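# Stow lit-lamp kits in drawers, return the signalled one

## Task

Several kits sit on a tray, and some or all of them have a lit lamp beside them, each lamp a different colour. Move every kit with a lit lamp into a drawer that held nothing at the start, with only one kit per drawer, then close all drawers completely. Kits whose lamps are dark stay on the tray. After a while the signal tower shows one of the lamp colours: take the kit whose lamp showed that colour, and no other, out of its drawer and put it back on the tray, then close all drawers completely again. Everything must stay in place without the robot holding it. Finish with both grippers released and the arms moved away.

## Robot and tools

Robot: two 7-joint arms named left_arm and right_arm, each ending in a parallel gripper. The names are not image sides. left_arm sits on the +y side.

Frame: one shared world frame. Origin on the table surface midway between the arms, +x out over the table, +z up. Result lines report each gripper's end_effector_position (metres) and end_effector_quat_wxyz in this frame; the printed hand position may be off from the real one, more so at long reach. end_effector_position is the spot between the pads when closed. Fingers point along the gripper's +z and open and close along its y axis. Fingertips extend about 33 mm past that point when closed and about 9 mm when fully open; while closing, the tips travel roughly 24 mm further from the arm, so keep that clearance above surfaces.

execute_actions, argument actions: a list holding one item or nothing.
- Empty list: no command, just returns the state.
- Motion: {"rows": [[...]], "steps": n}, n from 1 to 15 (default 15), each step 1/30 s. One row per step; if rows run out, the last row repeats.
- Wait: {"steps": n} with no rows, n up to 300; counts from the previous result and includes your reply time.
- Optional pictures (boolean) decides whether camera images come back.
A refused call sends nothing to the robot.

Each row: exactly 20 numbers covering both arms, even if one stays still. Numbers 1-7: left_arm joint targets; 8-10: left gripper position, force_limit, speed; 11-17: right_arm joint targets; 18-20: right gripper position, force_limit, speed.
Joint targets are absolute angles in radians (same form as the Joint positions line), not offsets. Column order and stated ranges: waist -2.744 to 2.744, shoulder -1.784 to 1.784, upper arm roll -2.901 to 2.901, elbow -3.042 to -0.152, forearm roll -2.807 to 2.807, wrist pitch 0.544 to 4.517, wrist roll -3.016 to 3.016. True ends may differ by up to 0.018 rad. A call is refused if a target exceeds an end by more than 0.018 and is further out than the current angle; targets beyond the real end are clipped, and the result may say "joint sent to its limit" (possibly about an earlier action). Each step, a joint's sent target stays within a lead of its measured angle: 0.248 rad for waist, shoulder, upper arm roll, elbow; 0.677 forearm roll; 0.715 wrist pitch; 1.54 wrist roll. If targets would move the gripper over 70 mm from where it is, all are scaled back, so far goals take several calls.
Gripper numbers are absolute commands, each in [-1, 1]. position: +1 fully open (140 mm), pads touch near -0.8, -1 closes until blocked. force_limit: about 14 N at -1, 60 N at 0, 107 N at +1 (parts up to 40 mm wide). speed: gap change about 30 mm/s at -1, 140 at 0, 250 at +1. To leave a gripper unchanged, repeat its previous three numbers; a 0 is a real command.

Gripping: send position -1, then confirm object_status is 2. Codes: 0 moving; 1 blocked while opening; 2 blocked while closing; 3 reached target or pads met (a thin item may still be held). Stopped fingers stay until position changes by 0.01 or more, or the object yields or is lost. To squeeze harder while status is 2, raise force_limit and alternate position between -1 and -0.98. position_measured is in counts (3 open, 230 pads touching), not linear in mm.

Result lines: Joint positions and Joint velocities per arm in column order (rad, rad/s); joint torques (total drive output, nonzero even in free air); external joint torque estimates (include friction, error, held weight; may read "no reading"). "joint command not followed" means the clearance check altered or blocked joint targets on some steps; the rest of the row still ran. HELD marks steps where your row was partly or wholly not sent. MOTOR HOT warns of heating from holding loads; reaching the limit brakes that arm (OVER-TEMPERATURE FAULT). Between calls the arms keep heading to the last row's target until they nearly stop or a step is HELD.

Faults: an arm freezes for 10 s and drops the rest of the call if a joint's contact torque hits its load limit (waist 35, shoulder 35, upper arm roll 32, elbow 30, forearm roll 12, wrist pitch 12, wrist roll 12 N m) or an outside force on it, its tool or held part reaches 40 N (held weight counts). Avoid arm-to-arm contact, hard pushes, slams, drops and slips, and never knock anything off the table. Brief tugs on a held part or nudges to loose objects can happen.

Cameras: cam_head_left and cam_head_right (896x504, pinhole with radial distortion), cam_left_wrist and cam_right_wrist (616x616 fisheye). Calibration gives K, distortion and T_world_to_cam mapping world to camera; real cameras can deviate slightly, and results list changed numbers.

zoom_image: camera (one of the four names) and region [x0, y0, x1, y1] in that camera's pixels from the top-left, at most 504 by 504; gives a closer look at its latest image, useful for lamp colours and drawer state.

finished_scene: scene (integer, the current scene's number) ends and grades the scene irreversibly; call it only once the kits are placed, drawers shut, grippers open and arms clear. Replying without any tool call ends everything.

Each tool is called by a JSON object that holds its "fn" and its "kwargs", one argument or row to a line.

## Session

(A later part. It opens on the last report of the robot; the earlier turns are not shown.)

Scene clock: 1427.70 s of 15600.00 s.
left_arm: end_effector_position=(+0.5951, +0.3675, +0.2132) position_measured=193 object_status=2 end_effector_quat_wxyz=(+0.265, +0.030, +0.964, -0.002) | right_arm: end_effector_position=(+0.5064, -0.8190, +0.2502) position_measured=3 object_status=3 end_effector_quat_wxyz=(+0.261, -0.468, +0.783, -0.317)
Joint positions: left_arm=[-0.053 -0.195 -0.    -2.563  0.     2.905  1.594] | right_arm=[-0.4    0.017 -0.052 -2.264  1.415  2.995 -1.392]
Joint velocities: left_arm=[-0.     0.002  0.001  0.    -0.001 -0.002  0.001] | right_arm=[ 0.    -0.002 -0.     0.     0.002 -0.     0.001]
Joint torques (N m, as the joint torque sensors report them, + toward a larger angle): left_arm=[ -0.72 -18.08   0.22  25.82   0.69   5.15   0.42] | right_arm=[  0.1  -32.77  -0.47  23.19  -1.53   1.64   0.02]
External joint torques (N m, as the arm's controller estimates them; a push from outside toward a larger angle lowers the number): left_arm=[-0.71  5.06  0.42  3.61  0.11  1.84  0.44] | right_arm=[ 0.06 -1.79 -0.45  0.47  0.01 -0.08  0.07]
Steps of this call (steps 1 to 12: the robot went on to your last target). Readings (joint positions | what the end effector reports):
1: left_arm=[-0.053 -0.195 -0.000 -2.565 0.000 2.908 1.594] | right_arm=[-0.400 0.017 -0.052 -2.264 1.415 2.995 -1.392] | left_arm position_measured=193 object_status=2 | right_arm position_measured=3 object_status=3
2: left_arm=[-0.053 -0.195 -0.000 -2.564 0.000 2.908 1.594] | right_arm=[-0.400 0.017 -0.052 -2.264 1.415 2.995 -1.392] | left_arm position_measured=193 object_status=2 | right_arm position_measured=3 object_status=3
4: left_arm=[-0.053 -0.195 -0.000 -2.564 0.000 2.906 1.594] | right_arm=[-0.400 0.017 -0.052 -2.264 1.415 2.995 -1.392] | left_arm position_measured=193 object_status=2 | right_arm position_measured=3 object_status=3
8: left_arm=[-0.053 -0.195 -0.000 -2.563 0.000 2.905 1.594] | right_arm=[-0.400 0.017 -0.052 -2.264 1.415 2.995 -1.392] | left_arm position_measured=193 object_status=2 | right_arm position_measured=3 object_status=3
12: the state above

{"fn": "execute_actions", "kwargs": {
  "actions": [
    {"rows":[[-0.053,-0.2,0,-2.571,0,2.912,1.6,-0.2,0,0,-0.4,0.017,-0.05,-2.264,1.415,2.995,-1.392,1,0,0],[-0.053,-0.2,0,-2.571,0,2.912,1.6,-0.2,0,0,-0.4,0.017,-0.05,-2.264,1.415,2.995,-1.392,1,0,0],[-0.053,-0.2,0,-2.571,0,2.912,1.6,-0.2,0,0,-0.4,0.017,-0.05,-2.264,1.415,2.995,-1.392,1,0,0],[-0.053,-0.2,0,-2.571,0,2.912,1.6,-0.2,0,0,-0.4,0.017,-0.05,-2.264,1.415,2.995,-1.392,1,0,0],[-0.053,-0.2,0,-2.571,0,2.912,1.6,-0.2,0,0,-0.4,0.017,-0.05,-2.264,1.415,2.995,-1.392,1,0,0],[-0.053,-0.2,0,-2.571,0,2.912,1.6,-0.2,0,0,-0.4,0.017,-0.05,-2.264,1.415,2.995,-1.392,1,0,0],[-0.053,-0.2,0,-2.571,0,2.912,1.6,-0.2,0,0,-0.4,0.017,-0.05,-2.264,1.415,2.995,-1.392,1,0,0],[-0.053,-0.225,0,-2.597,0,2.912,1.6,-0.2,0,0,-0.4,0.017,-0.05,-2.264,1.415,2.995,-1.392,1,0,0],[-0.053,-0.25,0,-2.622,0,2.912,1.6,-0.2,0,0,-0.4,0.017,-0.05,-2.264,1.415,2.995,-1.392,1,0,0],[-0.053,-0.274,0,-2.647,0,2.912,1.6,-0.2,0,0,-0.4,0.017,-0.05,-2.264,1.415,2.995,-1.392,1,0,0],[-0.053,-0.305,0,-2.677,0,2.912,1.6,-0.2,0,0,-0.4,0.017,-0.05,-2.264,1.415,2.995,-1.392,1,0,0],[-0.053,-0.337,0,-2.707,0,2.91,1.6,-0.2,0,0,-0.4,0.017,-0.05,-2.264,1.415,2.995,-1.392,1,0,0]],"steps":15}
  ],
  "pictures": false
}}

{"fn": "execute_actions", "kwargs": {
  "actions": [
    {"rows":[[0.0,-0.337,0,-2.707,0,2.91,1.7,-0.2,0,0,-0.4,0.017,-0.05,-2.264,1.415,2.995,-1.392,1,0,0],[0.05,-0.337,0,-2.707,0,2.91,1.8,-0.2,0,0,-0.4,0.017,-0.05,-2.264,1.415,2.995,-1.392,1,0,0],[0.1,-0.337,0,-2.707,0,2.91,1.9,-0.2,0,0,-0.4,0.017,-0.05,-2.264,1.415,2.995,-1.392,1,0,0],[0.15,-0.337,0,-2.707,0,2.91,2.0,-0.2,0,0,-0.4,0.017,-0.05,-2.264,1.415,2.995,-1.392,1,0,0],[0.2,-0.337,0,-2.707,0,2.91,2.05,-0.2,0,0,-0.4,0.017,-0.05,-2.264,1.415,2.995,-1.392,1,0,0],[0.25,-0.337,0,-2.707,0,2.91,2.05,-0.2,0,0,-0.4,0.017,-0.05,-2.264,1.415,2.995,-1.392,1,0,0],[0.3,-0.337,0,-2.707,0,2.91,2.05,-0.2,0,0,-0.4,0.017,-0.05,-2.264,1.415,2.995,-1.392,1,0,0],[0.34,-0.337,0,-2.707,0,2.91,2.05,-0.2,0,0,-0.4,0.017,-0.05,-2.264,1.415,2.995,-1.392,1,0,0],[0.366,-0.337,0,-2.707,0,2.91,2.05,-0.2,0,0,-0.4,0.017,-0.05,-2.264,1.415,2.995,-1.392,1,0,0]],"steps":15}
  ],
  "pictures": false
}}

{"fn": "execute_actions", "kwargs": {
  "actions": [
    {"rows":[[0.366,-0.305,0,-2.677,0,2.912,2.05,-0.2,0,0,-0.4,0.017,-0.05,-2.264,1.415,2.995,-1.392,1,0,0],[0.366,-0.274,0,-2.647,0,2.912,2.05,-0.2,0,0,-0.4,0.017,-0.05,-2.264,1.415,2.995,-1.392,1,0,0],[0.366,-0.238,0,-2.61,0,2.912,2.05,-0.2,0,0,-0.4,0.017,-0.05,-2.264,1.415,2.995,-1.392,1,0,0],[0.366,-0.202,0,-2.573,0,2.91,2.05,-0.2,0,0,-0.4,0.017,-0.05,-2.264,1.415,2.995,-1.392,1,0,0],[0.366,-0.165,0,-2.533,0,2.908,2.05,-0.2,0,0,-0.4,0.017,-0.05,-2.264,1.415,2.995,-1.392,1,0,0],[0.366,-0.126,0,-2.491,0,2.906,2.05,-0.2,0,0,-0.4,0.017,-0.05,-2.264,1.415,2.995,-1.392,1,0,0]],"steps":15}
  ],
  "pictures": false
}}

{"fn": "execute_actions", "kwargs": {
  "actions": [
    {"steps":25}
  ]
}}

Scene clock: 1507.40 s of 15600.00 s.
left_arm: end_effector_position=(+0.5537, +0.3692, +0.2131) position_measured=154 object_status=3 end_effector_quat_wxyz=(+0.266, +0.030, +0.963, -0.002) | right_arm: end_effector_position=(+0.5064, -0.8190, +0.2502) position_measured=3 object_status=3 end_effector_quat_wxyz=(+0.261, -0.468, +0.783, -0.317)
Joint positions: left_arm=[-0.053 -0.322 -0.    -2.692  0.     2.908  1.594] | right_arm=[-0.4    0.017 -0.052 -2.264  1.415  2.995 -1.392]
Joint velocities: left_arm=[-0.001 -0.21   0.001 -0.183 -0.001  0.    -0.001] | right_arm=[-0.    -0.    -0.001 -0.001  0.001 -0.     0.001]
Joint torques (N m, as the joint torque sensors report them, + toward a larger angle): left_arm=[ -0.39 -15.81   0.23  21.77   0.81   3.81   0.31] | right_arm=[  0.43 -32.82   0.11  22.94  -1.55   1.64   0.  ]
External joint torques (N m, as the arm's controller estimates them; a push from outside toward a larger angle lowers the number): left_arm=[-0.3   0.15  0.62 -1.08  0.17  0.49  0.32] | right_arm=[ 0.48 -1.89  0.22  0.26 -0.01 -0.1   0.04]
Steps of this call (steps 1 to 15: the robot went on to your last target; steps 16 to 90: nothing new was sent; then 76.20 s passed at rest; steps 91 to 105: all 15 steps of this action). Readings (joint positions | what the end effector reports):
91: left_arm=[-0.053 -0.196 -0.000 -2.564 0.000 2.905 1.594] | right_arm=[-0.400 0.017 -0.052 -2.264 1.415 2.995 -1.392] | left_arm position_measured=193 object_status=0 | right_arm position_measured=3 object_status=3
92: left_arm=[-0.053 -0.198 -0.000 -2.566 0.000 2.905 1.594] | right_arm=[-0.400 0.017 -0.052 -2.264 1.415 2.995 -1.392] | left_arm position_measured=191 object_status=0 | right_arm position_measured=3 object_status=3
94: left_arm=[-0.053 -0.198 -0.000 -2.568 0.000 2.906 1.594] | right_arm=[-0.400 0.017 -0.052 -2.264 1.415 2.995 -1.392] | left_arm position_measured=171 object_status=0 | right_arm position_measured=3 object_status=3
98: left_arm=[-0.053 -0.203 -0.000 -2.576 0.000 2.907 1.594] | right_arm=[-0.400 0.017 -0.052 -2.264 1.415 2.995 -1.392] | left_arm position_measured=154 object_status=0 | right_arm position_measured=3 object_status=3
105: the state above

Scene clock: 1507.90 s of 15600.00 s.
left_arm: end_effector_position=(+0.5115, +0.5896, +0.2122) position_measured=154 object_status=3 end_effector_quat_wxyz=(+0.249, -0.014, +0.964, +0.094) | right_arm: end_effector_position=(+0.5064, -0.8190, +0.2502) position_measured=3 object_status=3 end_effector_quat_wxyz=(+0.261, -0.468, +0.783, -0.317)
Joint positions: left_arm=[ 0.359 -0.335  0.005 -2.705  0.     2.908  1.92 ] | right_arm=[-0.4    0.017 -0.052 -2.264  1.415  2.995 -1.392]
Joint velocities: left_arm=[ 0.082 -0.    -0.005 -0.003  0.002 -0.     0.409] | right_arm=[-0.     0.001 -0.001  0.    -0.     0.    -0.001]
Joint torques (N m, as the joint torque sensors report them, + toward a larger angle): left_arm=[ -0.28 -20.27  -2.42  20.76   0.74   3.78   0.52] | right_arm=[ -0.1  -32.74   0.15  23.17  -1.54   1.64   0.03]
External joint torques (N m, as the arm's controller estimates them; a push from outside toward a larger angle lowers the number): left_arm=[ 1.1  -2.07 -0.56 -1.58 -0.05  0.46  0.53] | right_arm=[ 0.02 -2.03  0.32  0.59 -0.02 -0.09  0.07]
Steps of this call (steps 1 to 15: all 15 steps of this action). Readings (joint positions | what the end effector reports):
1: left_arm=[-0.043 -0.327 -0.004 -2.696 0.000 2.908 1.604] | right_arm=[-0.400 0.017 -0.052 -2.264 1.415 2.995 -1.392] | left_arm position_measured=154 object_status=3 | right_arm position_measured=3 object_status=3
2: left_arm=[-0.020 -0.331 -0.007 -2.699 0.001 2.908 1.623] | right_arm=[-0.400 0.017 -0.052 -2.264 1.415 2.995 -1.392] | left_arm position_measured=154 object_status=3 | right_arm position_measured=3 object_status=3
4: left_arm=[0.050 -0.333 -0.008 -2.702 0.001 2.908 1.681] | right_arm=[-0.400 0.017 -0.052 -2.264 1.415 2.995 -1.392] | left_arm position_measured=154 object_status=3 | right_arm position_measured=3 object_status=3
8: left_arm=[0.209 -0.334 -0.003 -2.703 0.001 2.908 1.783] | right_arm=[-0.400 0.017 -0.052 -2.264 1.415 2.995 -1.392] | left_arm position_measured=154 object_status=3 | right_arm position_measured=3 object_status=3
15: the state above

Scene clock: 1508.40 s of 15600.00 s.
left_arm: end_effector_position=(+0.5755, +0.6163, +0.2134) position_measured=154 object_status=3 end_effector_quat_wxyz=(+0.245, +0.033, +0.963, +0.108) | right_arm: end_effector_position=(+0.5064, -0.8190, +0.2502) position_measured=3 object_status=3 end_effector_quat_wxyz=(+0.261, -0.468, +0.783, -0.317)
Joint positions: left_arm=[ 0.363 -0.129  0.002 -2.494  0.     2.908  2.019] | right_arm=[-0.4    0.017 -0.052 -2.264  1.415  2.995 -1.392]
Joint velocities: left_arm=[-0.001  0.009 -0.002  0.024 -0.     0.     0.08 ] | right_arm=[-0.    -0.     0.001 -0.     0.    -0.     0.001]
Joint torques (N m, as the joint torque sensors report them, + toward a larger angle): left_arm=[  0.59 -23.95  -1.4   22.7    0.6    3.16   0.48] | right_arm=[  0.44 -32.78  -0.35  23.26  -1.53   1.66   0.05]
External joint torques (N m, as the arm's controller estimates them; a push from outside toward a larger angle lowers the number): left_arm=[ 0.67  1.82 -1.19  0.42  0.01 -0.16  0.48] | right_arm=[ 0.42 -1.84 -0.3   0.58  0.   -0.07  0.09]
Steps of this call (steps 1 to 15: all 15 steps of this action). Readings (joint positions | what the end effector reports):
1: left_arm=[0.361 -0.329 0.005 -2.699 0.000 2.908 1.932] | right_arm=[-0.400 0.017 -0.052 -2.264 1.415 2.995 -1.392] | left_arm position_measured=154 object_status=3 | right_arm position_measured=3 object_status=3
2: left_arm=[0.362 -0.315 0.005 -2.684 0.000 2.908 1.944] | right_arm=[-0.400 0.017 -0.052 -2.264 1.415 2.995 -1.392] | left_arm position_measured=154 object_status=3 | right_arm position_measured=3 object_status=3
4: left_arm=[0.363 -0.266 0.004 -2.635 0.000 2.908 1.963] | right_arm=[-0.400 0.017 -0.052 -2.264 1.415 2.995 -1.392] | left_arm position_measured=154 object_status=3 | right_arm position_measured=3 object_status=3
8: left_arm=[0.363 -0.156 0.003 -2.523 0.000 2.908 1.992] | right_arm=[-0.400 0.017 -0.052 -2.264 1.415 2.995 -1.392] | left_arm position_measured=154 object_status=3 | right_arm position_measured=3 object_status=3
15: the state above

Scene clock: 1509.23 s of 15600.00 s.
left_arm: end_effector_position=(+0.5761, +0.6165, +0.2139) position_measured=154 object_status=3 end_effector_quat_wxyz=(+0.245, +0.044, +0.962, +0.111) | right_arm: end_effector_position=(+0.5064, -0.8190, +0.2502) position_measured=3 object_status=3 end_effector_quat_wxyz=(+0.261, -0.468, +0.783, -0.317)
Joint positions: left_arm=[ 0.363 -0.128  0.002 -2.492  0.     2.908  2.042] | right_arm=[-0.4    0.017 -0.052 -2.264  1.415  2.995 -1.392]
Joint velocities: left_arm=[-0.     0.002 -0.     0.001  0.     0.001  0.007] | right_arm=[-0.001  0.001  0.     0.    -0.001 -0.001  0.   ]
Joint torques (N m, as the joint torque sensors report them, + toward a larger angle): left_arm=[  1.34 -23.81  -0.87  22.32   0.74   3.14   0.34] | right_arm=[  0.04 -33.11  -0.35  22.92  -1.5    1.63   0.04]
External joint torques (N m, as the arm's controller estimates them; a push from outside toward a larger angle lowers the number): left_arm=[ 1.36  1.72 -0.72  0.06  0.15 -0.17  0.34] | right_arm=[ 0.05 -2.13 -0.27  0.18  0.04 -0.1   0.08]
Steps of this call (steps 1 to 25: the robot went on to your last target). Readings (joint positions | what the end effector reports):
1: left_arm=[0.363 -0.129 0.002 -2.494 0.000 2.908 2.022] | right_arm=[-0.400 0.017 -0.052 -2.264 1.415 2.995 -1.392] | left_arm position_measured=154 object_status=3 | right_arm position_measured=3 object_status=3
2: left_arm=[0.363 -0.128 0.002 -2.493 0.000 2.908 2.024] | right_arm=[-0.400 0.017 -0.052 -2.264 1.415 2.995 -1.392] | left_arm position_measured=154 object_status=3 | right_arm position_measured=3 object_status=3
4: left_arm=[0.363 -0.128 0.002 -2.493 0.000 2.908 2.028] | right_arm=[-0.400 0.017 -0.052 -2.264 1.415 2.995 -1.392] | left_arm position_measured=154 object_status=3 | right_arm position_measured=3 object_status=3
8: left_arm=[0.363 -0.128 0.002 -2.493 0.000 2.908 2.033] | right_arm=[-0.400 0.017 -0.052 -2.264 1.415 2.995 -1.392] | left_arm position_measured=154 object_status=3 | right_arm position_measured=3 object_status=3
25: the state above
camera_calibration (this result's frames):
cam_left_wrist: T_world_to_cam=[[0.196176, 0.946408, 0.256568, -0.743206], [0.583474, -0.322955, 0.745156, -0.283358], [0.788082, 0.0035188, -0.61556, -0.13391], [0, 0, 0, 1]] pos_world=[0.416663, 0.612335, 0.319399]
cam_right_wrist: T_world_to_cam=[[-0.577635, 0.366591, -0.729349, 0.772401], [0.122807, 0.922344, 0.366334, 0.592835], [0.807005, 0.122038, -0.577798, 0.0120701], [0, 0, 0, 1]] pos_world=[0.363621, -0.831426, 0.353148]

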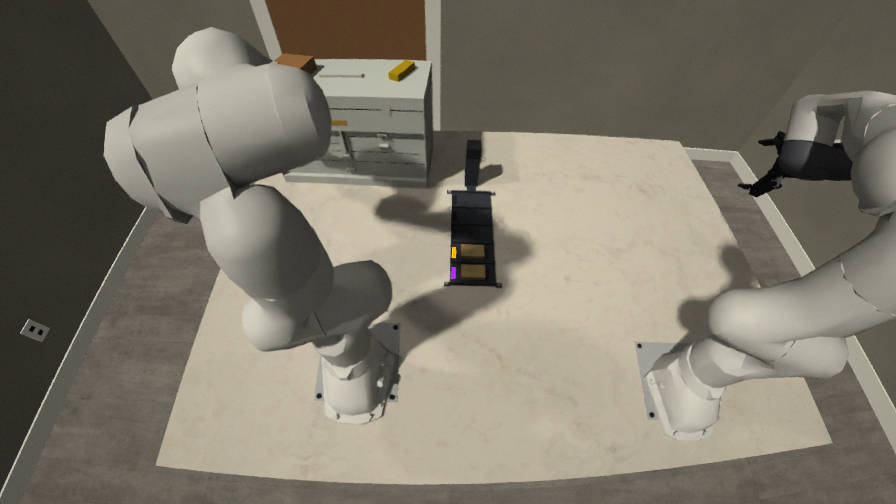

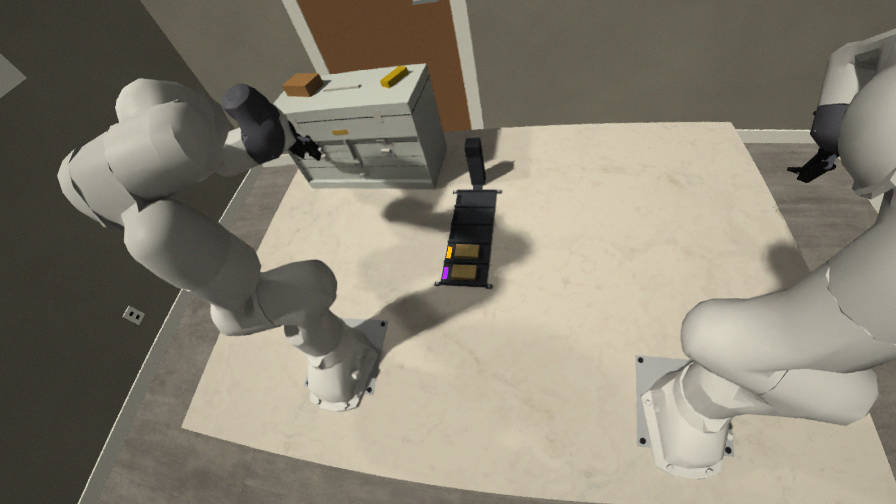

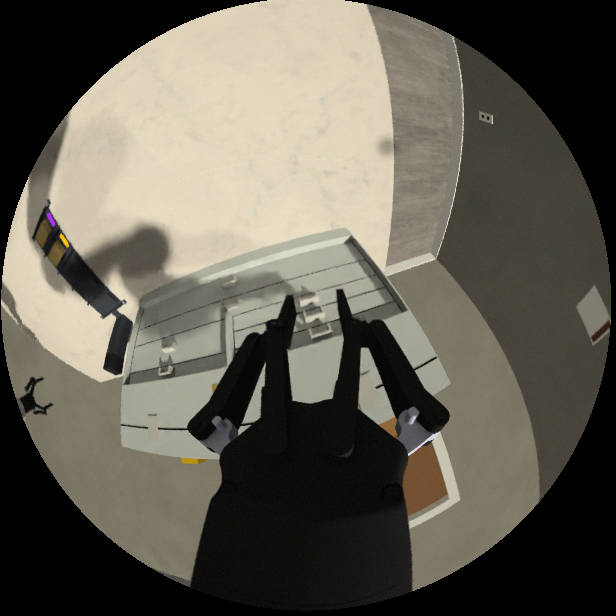

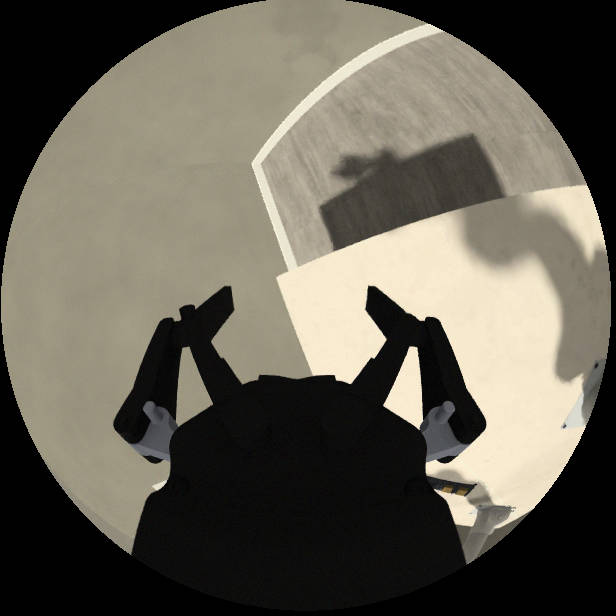

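{"fn": "zoom_image", "kwargs": {
  "camera": "cam_left_wrist",
  "region": [240, 260, 400, 380]
}}

Region (240, 260, 400, 380) of cam_left_wrist's 616x616 image, scaled by 3.150, with more detail than that image has; it fills the top 378 rows of this view, and the rest is white.

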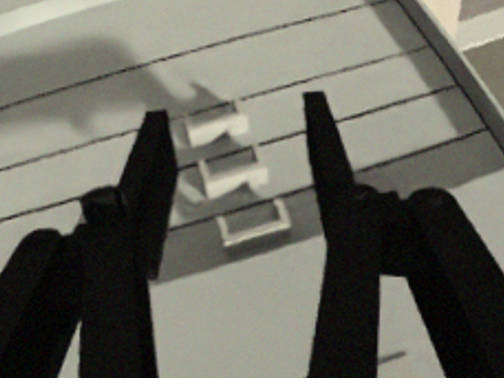

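{"fn": "execute_actions", "kwargs": {
  "actions": [
    {"rows":[[0.359,-0.134,0,-2.482,0,2.87,2.06,-0.2,0,0,-0.4,0.017,-0.05,-2.264,1.415,2.995,-1.392,1,0,0],[0.358,-0.142,0,-2.472,0,2.87,2.06,-0.2,0,0,-0.4,0.017,-0.05,-2.264,1.415,2.995,-1.392,1,0,0],[0.357,-0.143,0,-2.468,0,2.87,2.06,-0.2,0,0,-0.4,0.017,-0.05,-2.264,1.415,2.995,-1.392,1,0,0]],"steps":15}
  ],
  "pictures": false
}}

{"fn": "execute_actions", "kwargs": {
  "actions": [
    {"rows":[[0.355,-0.133,0,-2.459,0,2.868,2.06,-0.2,0,0,-0.4,0.017,-0.05,-2.264,1.415,2.995,-1.392,1,0,0],[0.353,-0.124,0,-2.449,0,2.867,2.058,-0.2,0,0,-0.4,0.017,-0.05,-2.264,1.415,2.995,-1.392,1,0,0],[0.351,-0.115,0,-2.439,0,2.866,2.056,-0.2,0,0,-0.4,0.017,-0.05,-2.264,1.415,2.995,-1.392,1,0,0],[0.349,-0.106,0,-2.429,0,2.865,2.054,-0.2,0,0,-0.4,0.017,-0.05,-2.264,1.415,2.995,-1.392,1,0,0],[0.347,-0.097,0,-2.419,0,2.864,2.052,-0.2,0,0,-0.4,0.017,-0.05,-2.264,1.415,2.995,-1.392,1,0,0],[0.345,-0.088,0,-2.409,0,2.863,2.05,-0.2,0,0,-0.4,0.017,-0.05,-2.264,1.415,2.995,-1.392,1,0,0],[0.343,-0.079,0,-2.399,0,2.862,2.05,-0.2,0,0,-0.4,0.017,-0.05,-2.264,1.415,2.995,-1.392,1,0,0]],"steps":15}
  ],
  "pictures": false
}}

{"fn": "execute_actions", "kwargs": {
  "actions": [
    {"rows":[[0.343,-0.079,0,-2.399,0,2.862,2.05,-1,0,0,-0.4,0.017,-0.05,-2.264,1.415,2.995,-1.392,1,0,0]],"steps":15}
  ]
}}

Scene clock: 1574.53 s of 15600.00 s.
left_arm: end_effector_position=(+0.5811, +0.6164, +0.2282) position_measured=154 object_status=3 end_effector_quat_wxyz=(+0.247, +0.050, +0.961, +0.113) | right_arm: end_effector_position=(+0.5064, -0.8190, +0.2502) position_measured=3 object_status=3 end_effector_quat_wxyz=(+0.261, -0.468, +0.783, -0.317)
Joint positions: left_arm=[ 0.36  -0.142  0.002 -2.469  0.     2.876  2.051] | right_arm=[-0.4    0.017 -0.052 -2.264  1.415  2.995 -1.392]
Joint velocities: left_arm=[-0.001 -0.001 -0.    -0.001 -0.001 -0.012  0.007] | right_arm=[ 0.001 -0.001 -0.    -0.002 -0.001 -0.001 -0.   ]
Joint torques (N m, as the joint torque sensors report them, + toward a larger angle): left_arm=[ -2.68 -25.92  -1.15  22.93   0.84   2.75   0.49] | right_arm=[ -0.09 -32.69  -0.12  23.32  -1.52   1.61   0.06]
External joint torques (N m, as the arm's controller estimates them; a push from outside toward a larger angle lowers the number): left_arm=[-2.56 -0.22 -0.87  0.12  0.21 -0.6   0.49] | right_arm=[-0.13 -1.64 -0.1   0.58  0.03 -0.12  0.1 ]
Steps of this call (steps 1 to 15: the robot went on to your last target; steps 16 to 90: nothing new was sent; then 61.80 s passed at rest; steps 91 to 105: all 15 steps of this action). Readings (joint positions | what the end effector reports):
91: left_arm=[0.363 -0.128 0.002 -2.491 0.000 2.902 2.044] | right_arm=[-0.400 0.017 -0.052 -2.264 1.415 2.995 -1.392] | left_arm position_measured=154 object_status=3 | right_arm position_measured=3 object_status=3
92: left_arm=[0.363 -0.130 0.002 -2.487 0.000 2.896 2.045] | right_arm=[-0.400 0.017 -0.052 -2.264 1.415 2.995 -1.392] | left_arm position_measured=154 object_status=3 | right_arm position_measured=3 object_status=3
94: left_arm=[0.361 -0.135 0.002 -2.478 0.000 2.889 2.047] | right_arm=[-0.400 0.017 -0.052 -2.264 1.415 2.995 -1.392] | left_arm position_measured=154 object_status=3 | right_arm position_measured=3 object_status=3
98: left_arm=[0.360 -0.142 0.002 -2.469 0.000 2.882 2.049] | right_arm=[-0.400 0.017 -0.052 -2.264 1.415 2.995 -1.392] | left_arm position_measured=154 object_status=3 | right_arm position_measured=3 object_status=3
105: the state above

Scene clock: 1575.03 s of 15600.00 s.
left_arm: end_effector_position=(+0.6025, +0.6157, +0.2263) position_measured=154 object_status=3 end_effector_quat_wxyz=(+0.245, +0.057, +0.962, +0.110) | right_arm: end_effector_position=(+0.5064, -0.8190, +0.2502) position_measured=3 object_status=3 end_effector_quat_wxyz=(+0.261, -0.468, +0.783, -0.317)
Joint positions: left_arm=[ 0.347 -0.081  0.002 -2.402  0.     2.865  2.052] | right_arm=[-0.4    0.017 -0.052 -2.264  1.415  2.995 -1.392]
Joint velocities: left_arm=[ 0.002  0.005  0.001  0.007 -0.    -0.01  -0.001] | right_arm=[ 0.    -0.     0.001 -0.    -0.001  0.     0.001]
Joint torques (N m, as the joint torque sensors report them, + toward a larger angle): left_arm=[ -2.9  -26.31  -1.17  23.93   0.77   3.34   0.04] | right_arm=[ -0.39 -32.71   0.    23.19  -1.55   1.69   0.02]
External joint torques (N m, as the arm's controller estimates them; a push from outside toward a larger angle lowers the number): left_arm=[-2.99  1.49 -1.18  1.17  0.16  0.01  0.04] | right_arm=[-0.44 -1.9   0.01  0.59 -0.02 -0.03  0.06]
Steps of this call (steps 1 to 15: all 15 steps of this action). Readings (joint positions | what the end effector reports):
1: left_arm=[0.360 -0.140 0.002 -2.467 0.000 2.875 2.051] | right_arm=[-0.400 0.017 -0.052 -2.264 1.415 2.995 -1.392] | left_arm position_measured=154 object_status=3 | right_arm position_measured=3 object_status=3
2: left_arm=[0.359 -0.137 0.002 -2.462 0.000 2.874 2.052] | right_arm=[-0.400 0.017 -0.052 -2.264 1.415 2.995 -1.392] | left_arm position_measured=154 object_status=3 | right_arm position_measured=3 object_status=3
4: left_arm=[0.356 -0.124 0.002 -2.448 0.000 2.873 2.052] | right_arm=[-0.400 0.017 -0.052 -2.264 1.415 2.995 -1.392] | left_arm position_measured=154 object_status=3 | right_arm position_measured=3 object_status=3
8: left_arm=[0.349 -0.093 0.002 -2.413 0.000 2.870 2.052] | right_arm=[-0.400 0.017 -0.052 -2.264 1.415 2.995 -1.392] | left_arm position_measured=154 object_status=3 | right_arm position_measured=3 object_status=3
15: the state above

Scene clock: 1575.53 s of 15600.00 s.
left_arm: end_effector_position=(+0.6034, +0.6143, +0.2266) position_measured=195 object_status=2 end_effector_quat_wxyz=(+0.245, +0.058, +0.961, +0.110) | right_arm: end_effector_position=(+0.5064, -0.8190, +0.2502) position_measured=3 object_status=3 end_effector_quat_wxyz=(+0.261, -0.468, +0.783, -0.317)
Joint positions: left_arm=[ 0.345 -0.081  0.001 -2.401  0.     2.864  2.052] | right_arm=[-0.4    0.017 -0.052 -2.264  1.415  2.995 -1.392]
Joint velocities: left_arm=[-0.     0.001 -0.     0.002 -0.    -0.    -0.   ] | right_arm=[ 0.     0.     0.    -0.001 -0.     0.    -0.001]
Joint torques (N m, as the joint torque sensors report them, + toward a larger angle): left_arm=[ -2.16 -26.37  -0.39  23.27   0.76   3.14   0.09] | right_arm=[  0.24 -32.94  -0.27  23.11  -1.54   1.61  -0.02]
External joint torques (N m, as the arm's controller estimates them; a push from outside toward a larger angle lowers the number): left_arm=[-2.19  1.39 -0.33  0.45  0.14 -0.19  0.09] | right_arm=[ 0.2  -2.01 -0.25  0.41  0.   -0.12  0.02]
Steps of this call (steps 1 to 15: all 15 steps of this action). Readings (joint positions | what the end effector reports):
1: left_arm=[0.347 -0.081 0.002 -2.402 0.000 2.865 2.052] | right_arm=[-0.400 0.017 -0.052 -2.264 1.415 2.995 -1.392] | left_arm position_measured=154 object_status=0 | right_arm position_measured=3 object_status=3
2: left_arm=[0.347 -0.081 0.002 -2.402 0.000 2.865 2.052] | right_arm=[-0.400 0.017 -0.052 -2.264 1.415 2.995 -1.392] | left_arm position_measured=161 object_status=0 | right_arm position_measured=3 object_status=3
4: left_arm=[0.346 -0.081 0.002 -2.401 0.000 2.865 2.052] | right_arm=[-0.400 0.017 -0.052 -2.264 1.415 2.995 -1.392] | left_arm position_measured=176 object_status=0 | right_arm position_measured=3 object_status=3
8: left_arm=[0.345 -0.081 0.001 -2.401 0.000 2.864 2.052] | right_arm=[-0.400 0.017 -0.052 -2.264 1.415 2.995 -1.392] | left_arm position_measured=195 object_status=0 | right_arm position_measured=3 object_status=3
15: the state above
camera_calibration (this result's frames):
cam_left_wrist: T_world_to_cam=[[0.22269, 0.939295, 0.261025, -0.762304], [0.575421, -0.342776, 0.74256, -0.291819], [0.786956, -0.0151618, -0.616823, -0.135144], [0, 0, 0, 1]] pos_world=[0.444029, 0.613951, 0.332313]
cam_right_wrist: T_world_to_cam=[[-0.577635, 0.36659, -0.729349, 0.772401], [0.122806, 0.922344, 0.366334, 0.592835], [0.807004, 0.122039, -0.577798, 0.0120707], [0, 0, 0, 1]] pos_world=[0.363621, -0.831425, 0.353148]

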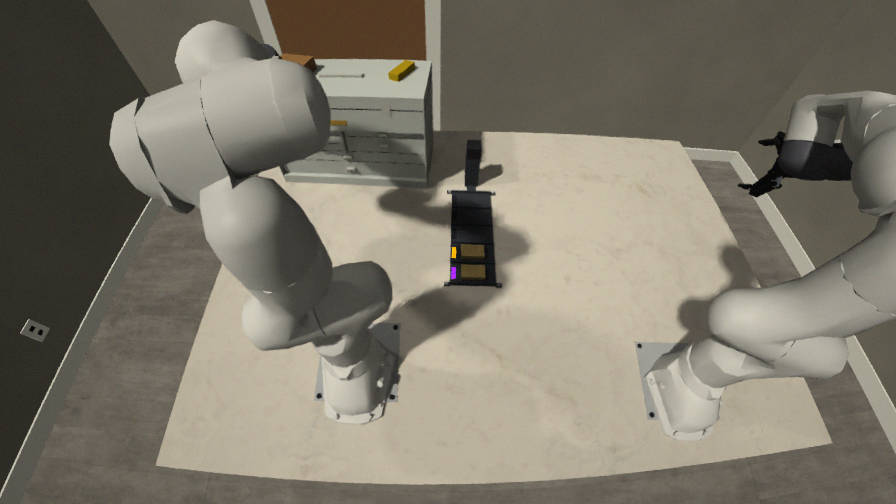

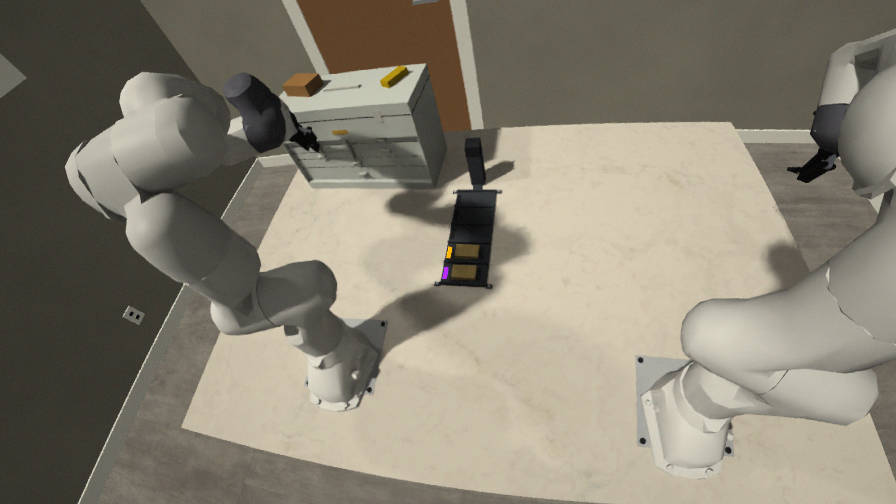

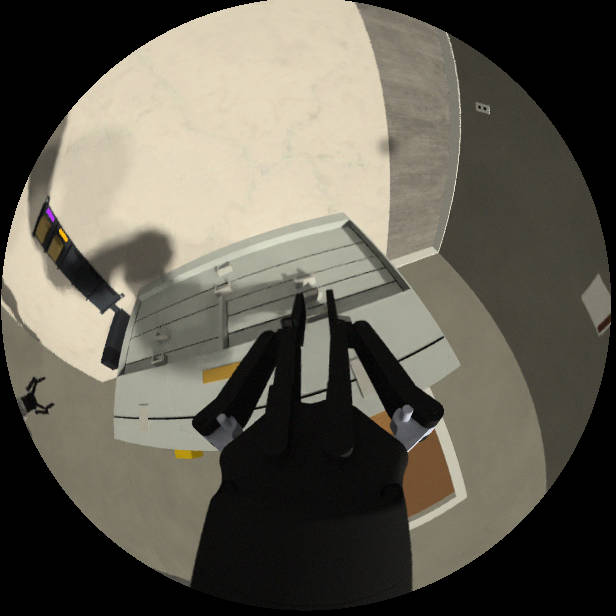

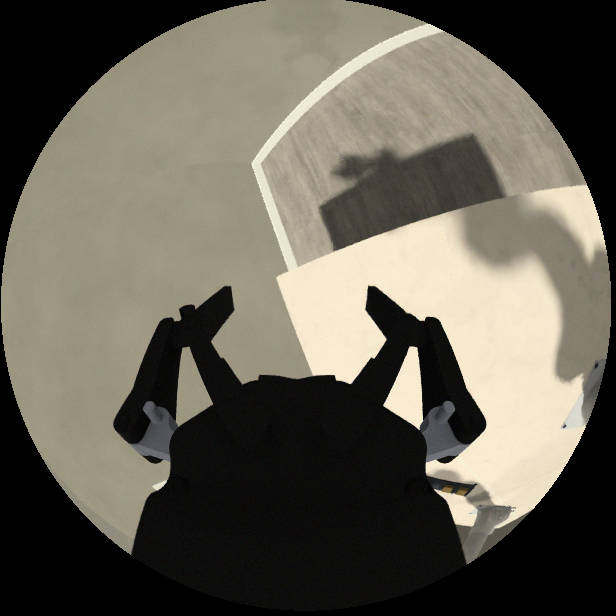

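{"fn": "execute_actions", "kwargs": {
  "actions": [
    {"rows":[[0.35,-0.093,0,-2.415,0,2.868,2.06,-1,0,0,-0.4,0.017,-0.05,-2.264,1.415,2.995,-1.392,1,0,0],[0.353,-0.105,0,-2.429,0,2.87,2.065,-1,0,0,-0.4,0.017,-0.05,-2.264,1.415,2.995,-1.392,1,0,0],[0.356,-0.117,0,-2.442,0,2.872,2.07,-1,0,0,-0.4,0.017,-0.05,-2.264,1.415,2.995,-1.392,1,0,0],[0.359,-0.129,0,-2.456,0,2.874,2.075,-1,0,0,-0.4,0.017,-0.05,-2.264,1.415,2.995,-1.392,1,0,0],[0.362,-0.141,0,-2.47,0,2.876,2.08,-1,0,0,-0.4,0.017,-0.05,-2.264,1.415,2.995,-1.392,1,0,0],[0.365,-0.155,0,-2.484,0,2.878,2.085,-1,0,0,-0.4,0.017,-0.05,-2.264,1.415,2.995,-1.392,1,0,0],[0.369,-0.168,0,-2.499,0,2.879,2.09,-1,0,0,-0.4,0.017,-0.05,-2.264,1.415,2.995,-1.392,1,0,0],[0.372,-0.181,0,-2.513,0,2.88,2.095,-1,0,0,-0.4,0.017,-0.05,-2.264,1.415,2.995,-1.392,1,0,0],[0.375,-0.195,0,-2.527,0,2.881,2.1,-1,0,0,-0.4,0.017,-0.05,-2.264,1.415,2.995,-1.392,1,0,0],[0.379,-0.208,0,-2.542,0,2.882,2.1,-1,0,0,-0.4,0.017,-0.05,-2.264,1.415,2.995,-1.392,1,0,0],[0.382,-0.222,0,-2.556,0,2.882,2.1,-1,0,0,-0.4,0.017,-0.05,-2.264,1.415,2.995,-1.392,1,0,0]],"steps":15}
  ]
}}

Scene clock: 1594.47 s of 15600.00 s.
left_arm: end_effector_position=(+0.5530, +0.6166, +0.2274) position_measured=195 object_status=2 end_effector_quat_wxyz=(+0.242, +0.055, +0.961, +0.117) | right_arm: end_effector_position=(+0.5064, -0.8190, +0.2502) position_measured=3 object_status=3 end_effector_quat_wxyz=(+0.261, -0.468, +0.783, -0.317)
Joint positions: left_arm=[ 0.379 -0.216  0.001 -2.548  0.     2.878  2.079] | right_arm=[-0.4    0.017 -0.052 -2.264  1.415  2.995 -1.392]
Joint velocities: left_arm=[ 0.015 -0.06  -0.001 -0.066 -0.     0.013  0.042] | right_arm=[ 0.    -0.     0.     0.001 -0.002  0.001  0.001]
Joint torques (N m, as the joint torque sensors report them, + toward a larger angle): left_arm=[ -0.02 -24.24  -0.92  20.49   0.65   3.69   0.55] | right_arm=[  0.02 -32.71  -0.08  23.39  -1.55   1.63   0.03]
External joint torques (N m, as the arm's controller estimates them; a push from outside toward a larger angle lowers the number): left_arm=[ 0.41 -2.1  -0.24 -2.52 -0.03  0.36  0.54] | right_arm=[-0.04 -1.81 -0.07  0.71  0.   -0.09  0.07]
Steps of this call (steps 1 to 15: the robot went on to your last target; steps 16 to 90: nothing new was sent; then 15.43 s passed at rest; steps 91 to 105: all 15 steps of this action). Readings (joint positions | what the end effector reports):
91: left_arm=[0.345 -0.083 0.001 -2.403 0.000 2.864 2.052] | right_arm=[-0.400 0.017 -0.052 -2.264 1.415 2.995 -1.392] | left_arm position_measured=195 object_status=2 | right_arm position_measured=3 object_status=3
92: left_arm=[0.347 -0.089 0.001 -2.410 0.000 2.866 2.052] | right_arm=[-0.400 0.017 -0.052 -2.264 1.415 2.995 -1.392] | left_arm position_measured=195 object_status=2 | right_arm position_measured=3 object_status=3
94: left_arm=[0.351 -0.106 0.001 -2.429 0.000 2.868 2.054] | right_arm=[-0.400 0.017 -0.052 -2.264 1.415 2.995 -1.392] | left_arm position_measured=195 object_status=2 | right_arm position_measured=3 object_status=3
98: left_arm=[0.363 -0.153 0.001 -2.481 0.000 2.873 2.064] | right_arm=[-0.400 0.017 -0.052 -2.264 1.415 2.995 -1.392] | left_arm position_measured=195 object_status=2 | right_arm position_measured=3 object_status=3
105: the state above
camera_calibration (this result's frames):
cam_left_wrist: T_world_to_cam=[[0.213748, 0.937982, 0.272951, -0.750454], [0.581871, -0.346681, 0.735689, -0.262183], [0.784689, 0.00157013, -0.619887, -0.103294], [0, 0, 0, 1]] pos_world=[0.394019, 0.613181, 0.333691]
cam_right_wrist: T_world_to_cam=[[-0.577635, 0.36659, -0.729349, 0.772401], [0.122806, 0.922344, 0.366334, 0.592835], [0.807005, 0.122039, -0.577798, 0.0120707], [0, 0, 0, 1]] pos_world=[0.363621, -0.831425, 0.353148]

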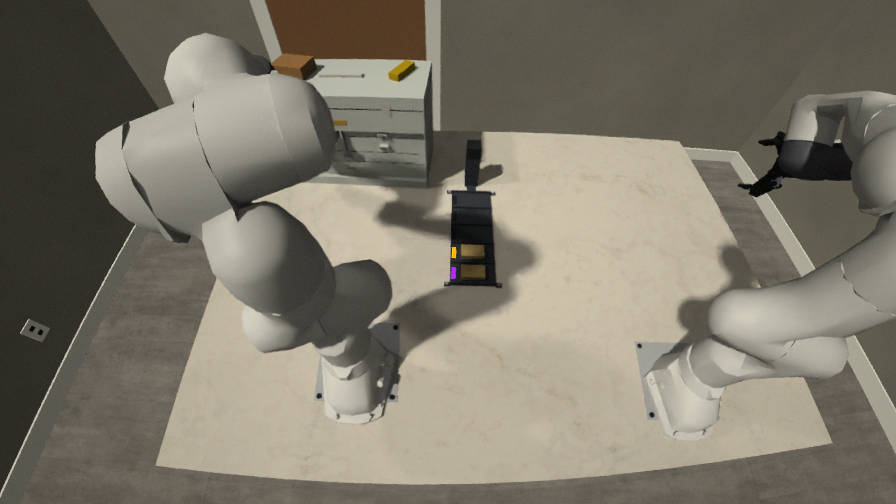

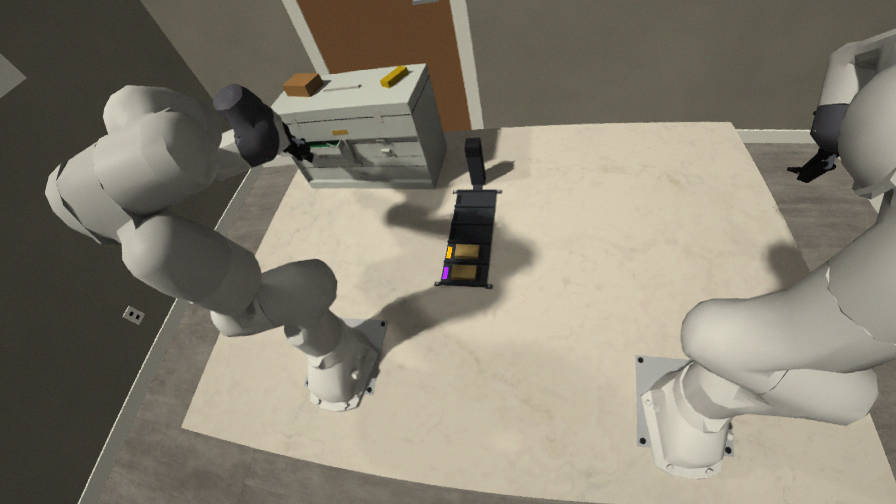

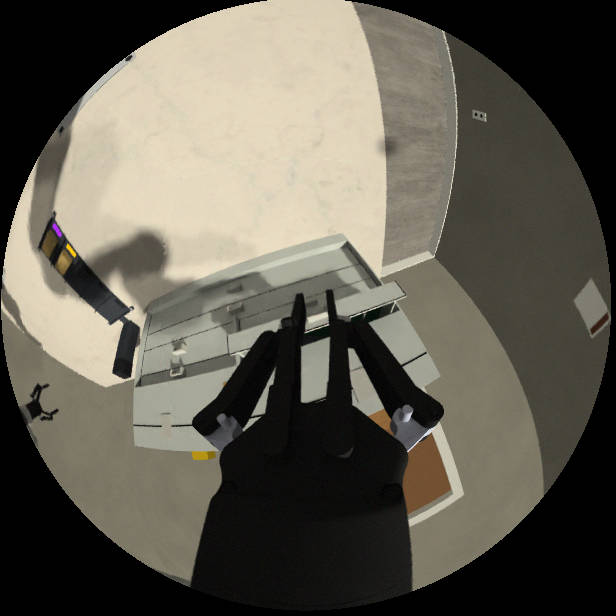

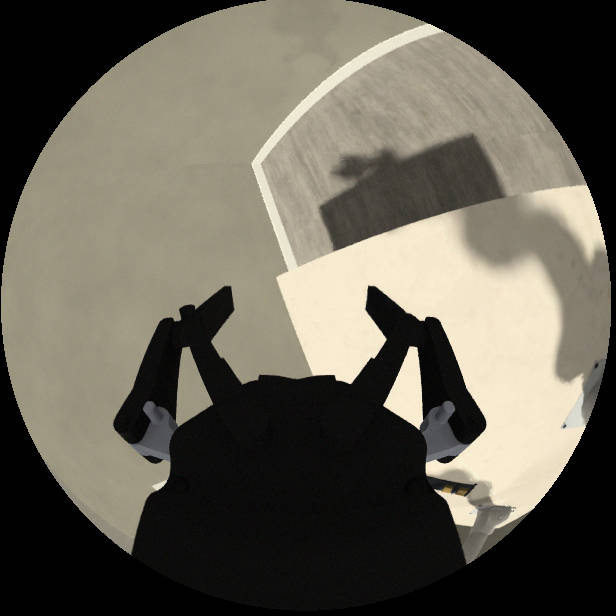

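{"fn": "zoom_image", "kwargs": {
  "camera": "cam_head_right",
  "region": [270, 110, 450, 200]
}}

{"fn": "zoom_image", "kwargs": {
  "camera": "cam_left_wrist",
  "region": [200, 260, 440, 400]
}}

Region (270, 110, 450, 200) of cam_head_right's 896x504 image, scaled by 2.800, with more detail than that image has.

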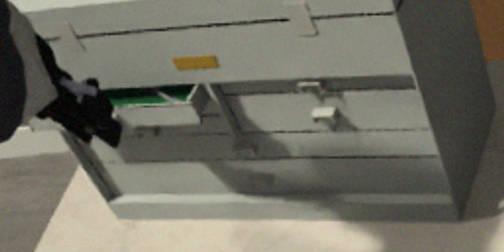

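Region (200, 260, 440, 400) of cam_left_wrist's 616x616 image, scaled by 2.100, with more detail than that image has; it fills the top 294 rows of this view, and the rest is white.

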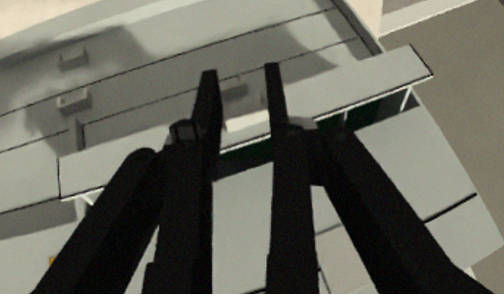

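{"fn": "execute_actions", "kwargs": {
  "actions": [
    {"rows":[[0.374,-0.208,0,-2.542,0,2.878,2.08,-1,0,0,-0.4,0.017,-0.05,-2.264,1.415,2.995,-1.392,1,0,0],[0.37,-0.195,0,-2.527,0,2.877,2.075,-1,0,0,-0.4,0.017,-0.05,-2.264,1.415,2.995,-1.392,1,0,0],[0.367,-0.181,0,-2.513,0,2.876,2.07,-1,0,0,-0.4,0.017,-0.05,-2.264,1.415,2.995,-1.392,1,0,0],[0.364,-0.168,0,-2.499,0,2.874,2.065,-1,0,0,-0.4,0.017,-0.05,-2.264,1.415,2.995,-1.392,1,0,0],[0.36,-0.155,0,-2.484,0,2.872,2.06,-1,0,0,-0.4,0.017,-0.05,-2.264,1.415,2.995,-1.392,1,0,0],[0.357,-0.141,0,-2.47,0,2.87,2.055,-1,0,0,-0.4,0.017,-0.05,-2.264,1.415,2.995,-1.392,1,0,0],[0.354,-0.129,0,-2.456,0,2.868,2.05,-1,0,0,-0.4,0.017,-0.05,-2.264,1.415,2.995,-1.392,1,0,0],[0.351,-0.117,0,-2.442,0,2.866,2.045,-1,0,0,-0.4,0.017,-0.05,-2.264,1.415,2.995,-1.392,1,0,0],[0.348,-0.105,0,-2.429,0,2.864,2.045,-1,0,0,-0.4,0.017,-0.05,-2.264,1.415,2.995,-1.392,1,0,0],[0.346,-0.095,0,-2.417,0,2.863,2.045,-1,0,0,-0.4,0.017,-0.05,-2.264,1.415,2.995,-1.392,1,0,0],[0.344,-0.087,0,-2.408,0,2.862,2.045,-1,0,0,-0.4,0.017,-0.05,-2.264,1.415,2.995,-1.392,1,0,0],[0.342,-0.08,0,-2.4,0,2.862,2.045,-1,0,0,-0.4,0.017,-0.05,-2.264,1.415,2.995,-1.392,1,0,0],[0.341,-0.074,0,-2.393,0,2.862,2.045,-1,0,0,-0.4,0.017,-0.05,-2.264,1.415,2.995,-1.392,1,0,0],[0.34,-0.069,0,-2.387,0,2.862,2.045,-1,0,0,-0.4,0.017,-0.05,-2.264,1.415,2.995,-1.392,1,0,0],[0.339,-0.065,0,-2.382,0,2.862,2.045,-1,0,0,-0.4,0.017,-0.05,-2.264,1.415,2.995,-1.392,1,0,0]],"steps":15}
  ],
  "pictures": false
}}

{"fn": "execute_actions", "kwargs": {
  "actions": [
    {"steps":15}
  ],
  "pictures": false
}}

Scene clock: 1632.23 s of 15600.00 s.
left_arm: end_effector_position=(+0.6040, +0.6144, +0.2265) position_measured=195 object_status=2 end_effector_quat_wxyz=(+0.245, +0.062, +0.961, +0.111) | right_arm: end_effector_position=(+0.5064, -0.8190, +0.2502) position_measured=3 object_status=3 end_effector_quat_wxyz=(+0.261, -0.468, +0.783, -0.317)
Joint positions: left_arm=[ 0.345 -0.079  0.001 -2.4    0.     2.865  2.06 ] | right_arm=[-0.4    0.017 -0.052 -2.264  1.415  2.995 -1.392]
Joint velocities: left_arm=[-0.01   0.123  0.002  0.154  0.001 -0.088 -0.048] | right_arm=[ 0.001  0.    -0.     0.001 -0.001  0.     0.001]
Joint torques (N m, as the joint torque sensors report them, + toward a larger angle): left_arm=[ -3.37 -23.93  -0.72  25.45   0.7    5.28  -0.02] | right_arm=[  0.27 -32.89  -0.28  23.16  -1.56   1.61   0.03]
External joint torques (N m, as the arm's controller estimates them; a push from outside toward a larger angle lowers the number): left_arm=[-4.15  4.87 -2.37  2.47  0.25  0.98 -0.11] | right_arm=[ 0.32 -1.94 -0.17  0.41 -0.02 -0.12  0.07]
Steps of this call (steps 1 to 15: the robot went on to your last target; steps 16 to 90: nothing new was sent; then 34.27 s passed at rest; steps 91 to 105: all 15 steps of this action). Readings (joint positions | what the end effector reports):
91: left_arm=[0.380 -0.218 0.001 -2.551 0.000 2.880 2.089] | right_arm=[-0.400 0.017 -0.052 -2.264 1.415 2.995 -1.392] | left_arm position_measured=195 object_status=2 | right_arm position_measured=3 object_status=3
92: left_arm=[0.378 -0.213 0.001 -2.545 0.000 2.879 2.088] | right_arm=[-0.400 0.017 -0.052 -2.264 1.415 2.995 -1.392] | left_arm position_measured=195 object_status=2 | right_arm position_measured=3 object_status=3
94: left_arm=[0.373 -0.194 0.001 -2.526 0.000 2.878 2.085] | right_arm=[-0.400 0.017 -0.052 -2.264 1.415 2.995 -1.392] | left_arm position_measured=195 object_status=2 | right_arm position_measured=3 object_status=3
98: left_arm=[0.361 -0.145 0.001 -2.473 0.000 2.874 2.074] | right_arm=[-0.400 0.017 -0.052 -2.264 1.415 2.995 -1.392] | left_arm position_measured=195 object_status=2 | right_arm position_measured=3 object_status=3
105: the state above

Scene clock: 1642.33 s of 15600.00 s.
left_arm: end_effector_position=(+0.6037, +0.6143, +0.2267) position_measured=195 object_status=2 end_effector_quat_wxyz=(+0.243, +0.061, +0.962, +0.110) | right_arm: end_effector_position=(+0.5064, -0.8190, +0.2502) position_measured=3 object_status=3 end_effector_quat_wxyz=(+0.261, -0.468, +0.783, -0.317)
Joint positions: left_arm=[ 0.345 -0.08   0.001 -2.396  0.     2.858  2.058] | right_arm=[-0.4    0.017 -0.052 -2.264  1.415  2.995 -1.392]
Joint velocities: left_arm=[ 0.001  0.001 -0.001 -0.     0.001 -0.    -0.002] | right_arm=[ 0.001  0.    -0.     0.001 -0.    -0.    -0.   ]
Joint torques (N m, as the joint torque sensors report them, + toward a larger angle): left_arm=[ -0.63 -26.13   0.27  23.03   0.78   3.72   0.16] | right_arm=[  0.07 -32.72   0.18  23.05  -1.53   1.64   0.03]
External joint torques (N m, as the arm's controller estimates them; a push from outside toward a larger angle lowers the number): left_arm=[-0.65  1.64  0.32  0.23  0.16  0.4   0.16] | right_arm=[ 0.05 -1.84  0.22  0.37  0.01 -0.08  0.07]
FORCE FAULT: contact force on the left arm reached its limit, and that arm stopped for 10 seconds. The contact can be on any part of that arm, not only on its tool. That arm's remaining commands of this call were not run. That arm holds still and accepts commands again. Move the arm away from the contact; if what it grips holds it there, let go first. Pushing or pulling that hard again can fault the arm again.
The stop of the left arm began at step 3 of this call (marked STOPPED below). From that step on that arm followed nothing that you had sent. Nothing is kept back now, and the robot has no last target.
Steps of this call (steps 1 to 15: the robot went on to your last target; steps 16 to 303: the stop continued). Readings (joint positions | what the end effector reports):
1: left_arm=[0.345 -0.078 0.001 -2.397 0.000 2.861 2.059] | right_arm=[-0.400 0.017 -0.052 -2.264 1.415 2.995 -1.392] | left_arm position_measured=195 object_status=2 | right_arm position_measured=3 object_status=3
2: left_arm=[0.345 -0.079 0.001 -2.396 0.000 2.858 2.058] | right_arm=[-0.400 0.017 -0.052 -2.264 1.415 2.995 -1.392] | left_arm position_measured=195 object_status=2 | right_arm position_measured=3 object_status=3
3: left_arm=[0.345 -0.079 0.001 -2.396 0.000 2.858 2.058] | right_arm=[-0.400 0.017 -0.052 -2.264 1.415 2.995 -1.392] | left_arm position_measured=195 object_status=2 | right_arm position_measured=3 object_status=3 STOPPED (the left arm)
4: left_arm=[0.345 -0.080 0.001 -2.396 0.000 2.858 2.058] | right_arm=[-0.400 0.017 -0.052 -2.264 1.415 2.995 -1.392] | left_arm position_measured=195 object_status=2 | right_arm position_measured=3 object_status=3
8: left_arm=[0.345 -0.080 0.001 -2.396 0.000 2.858 2.058] | right_arm=[-0.400 0.017 -0.052 -2.264 1.415 2.995 -1.392] | left_arm position_measured=195 object_status=2 | right_arm position_measured=3 object_status=3
303: the state above


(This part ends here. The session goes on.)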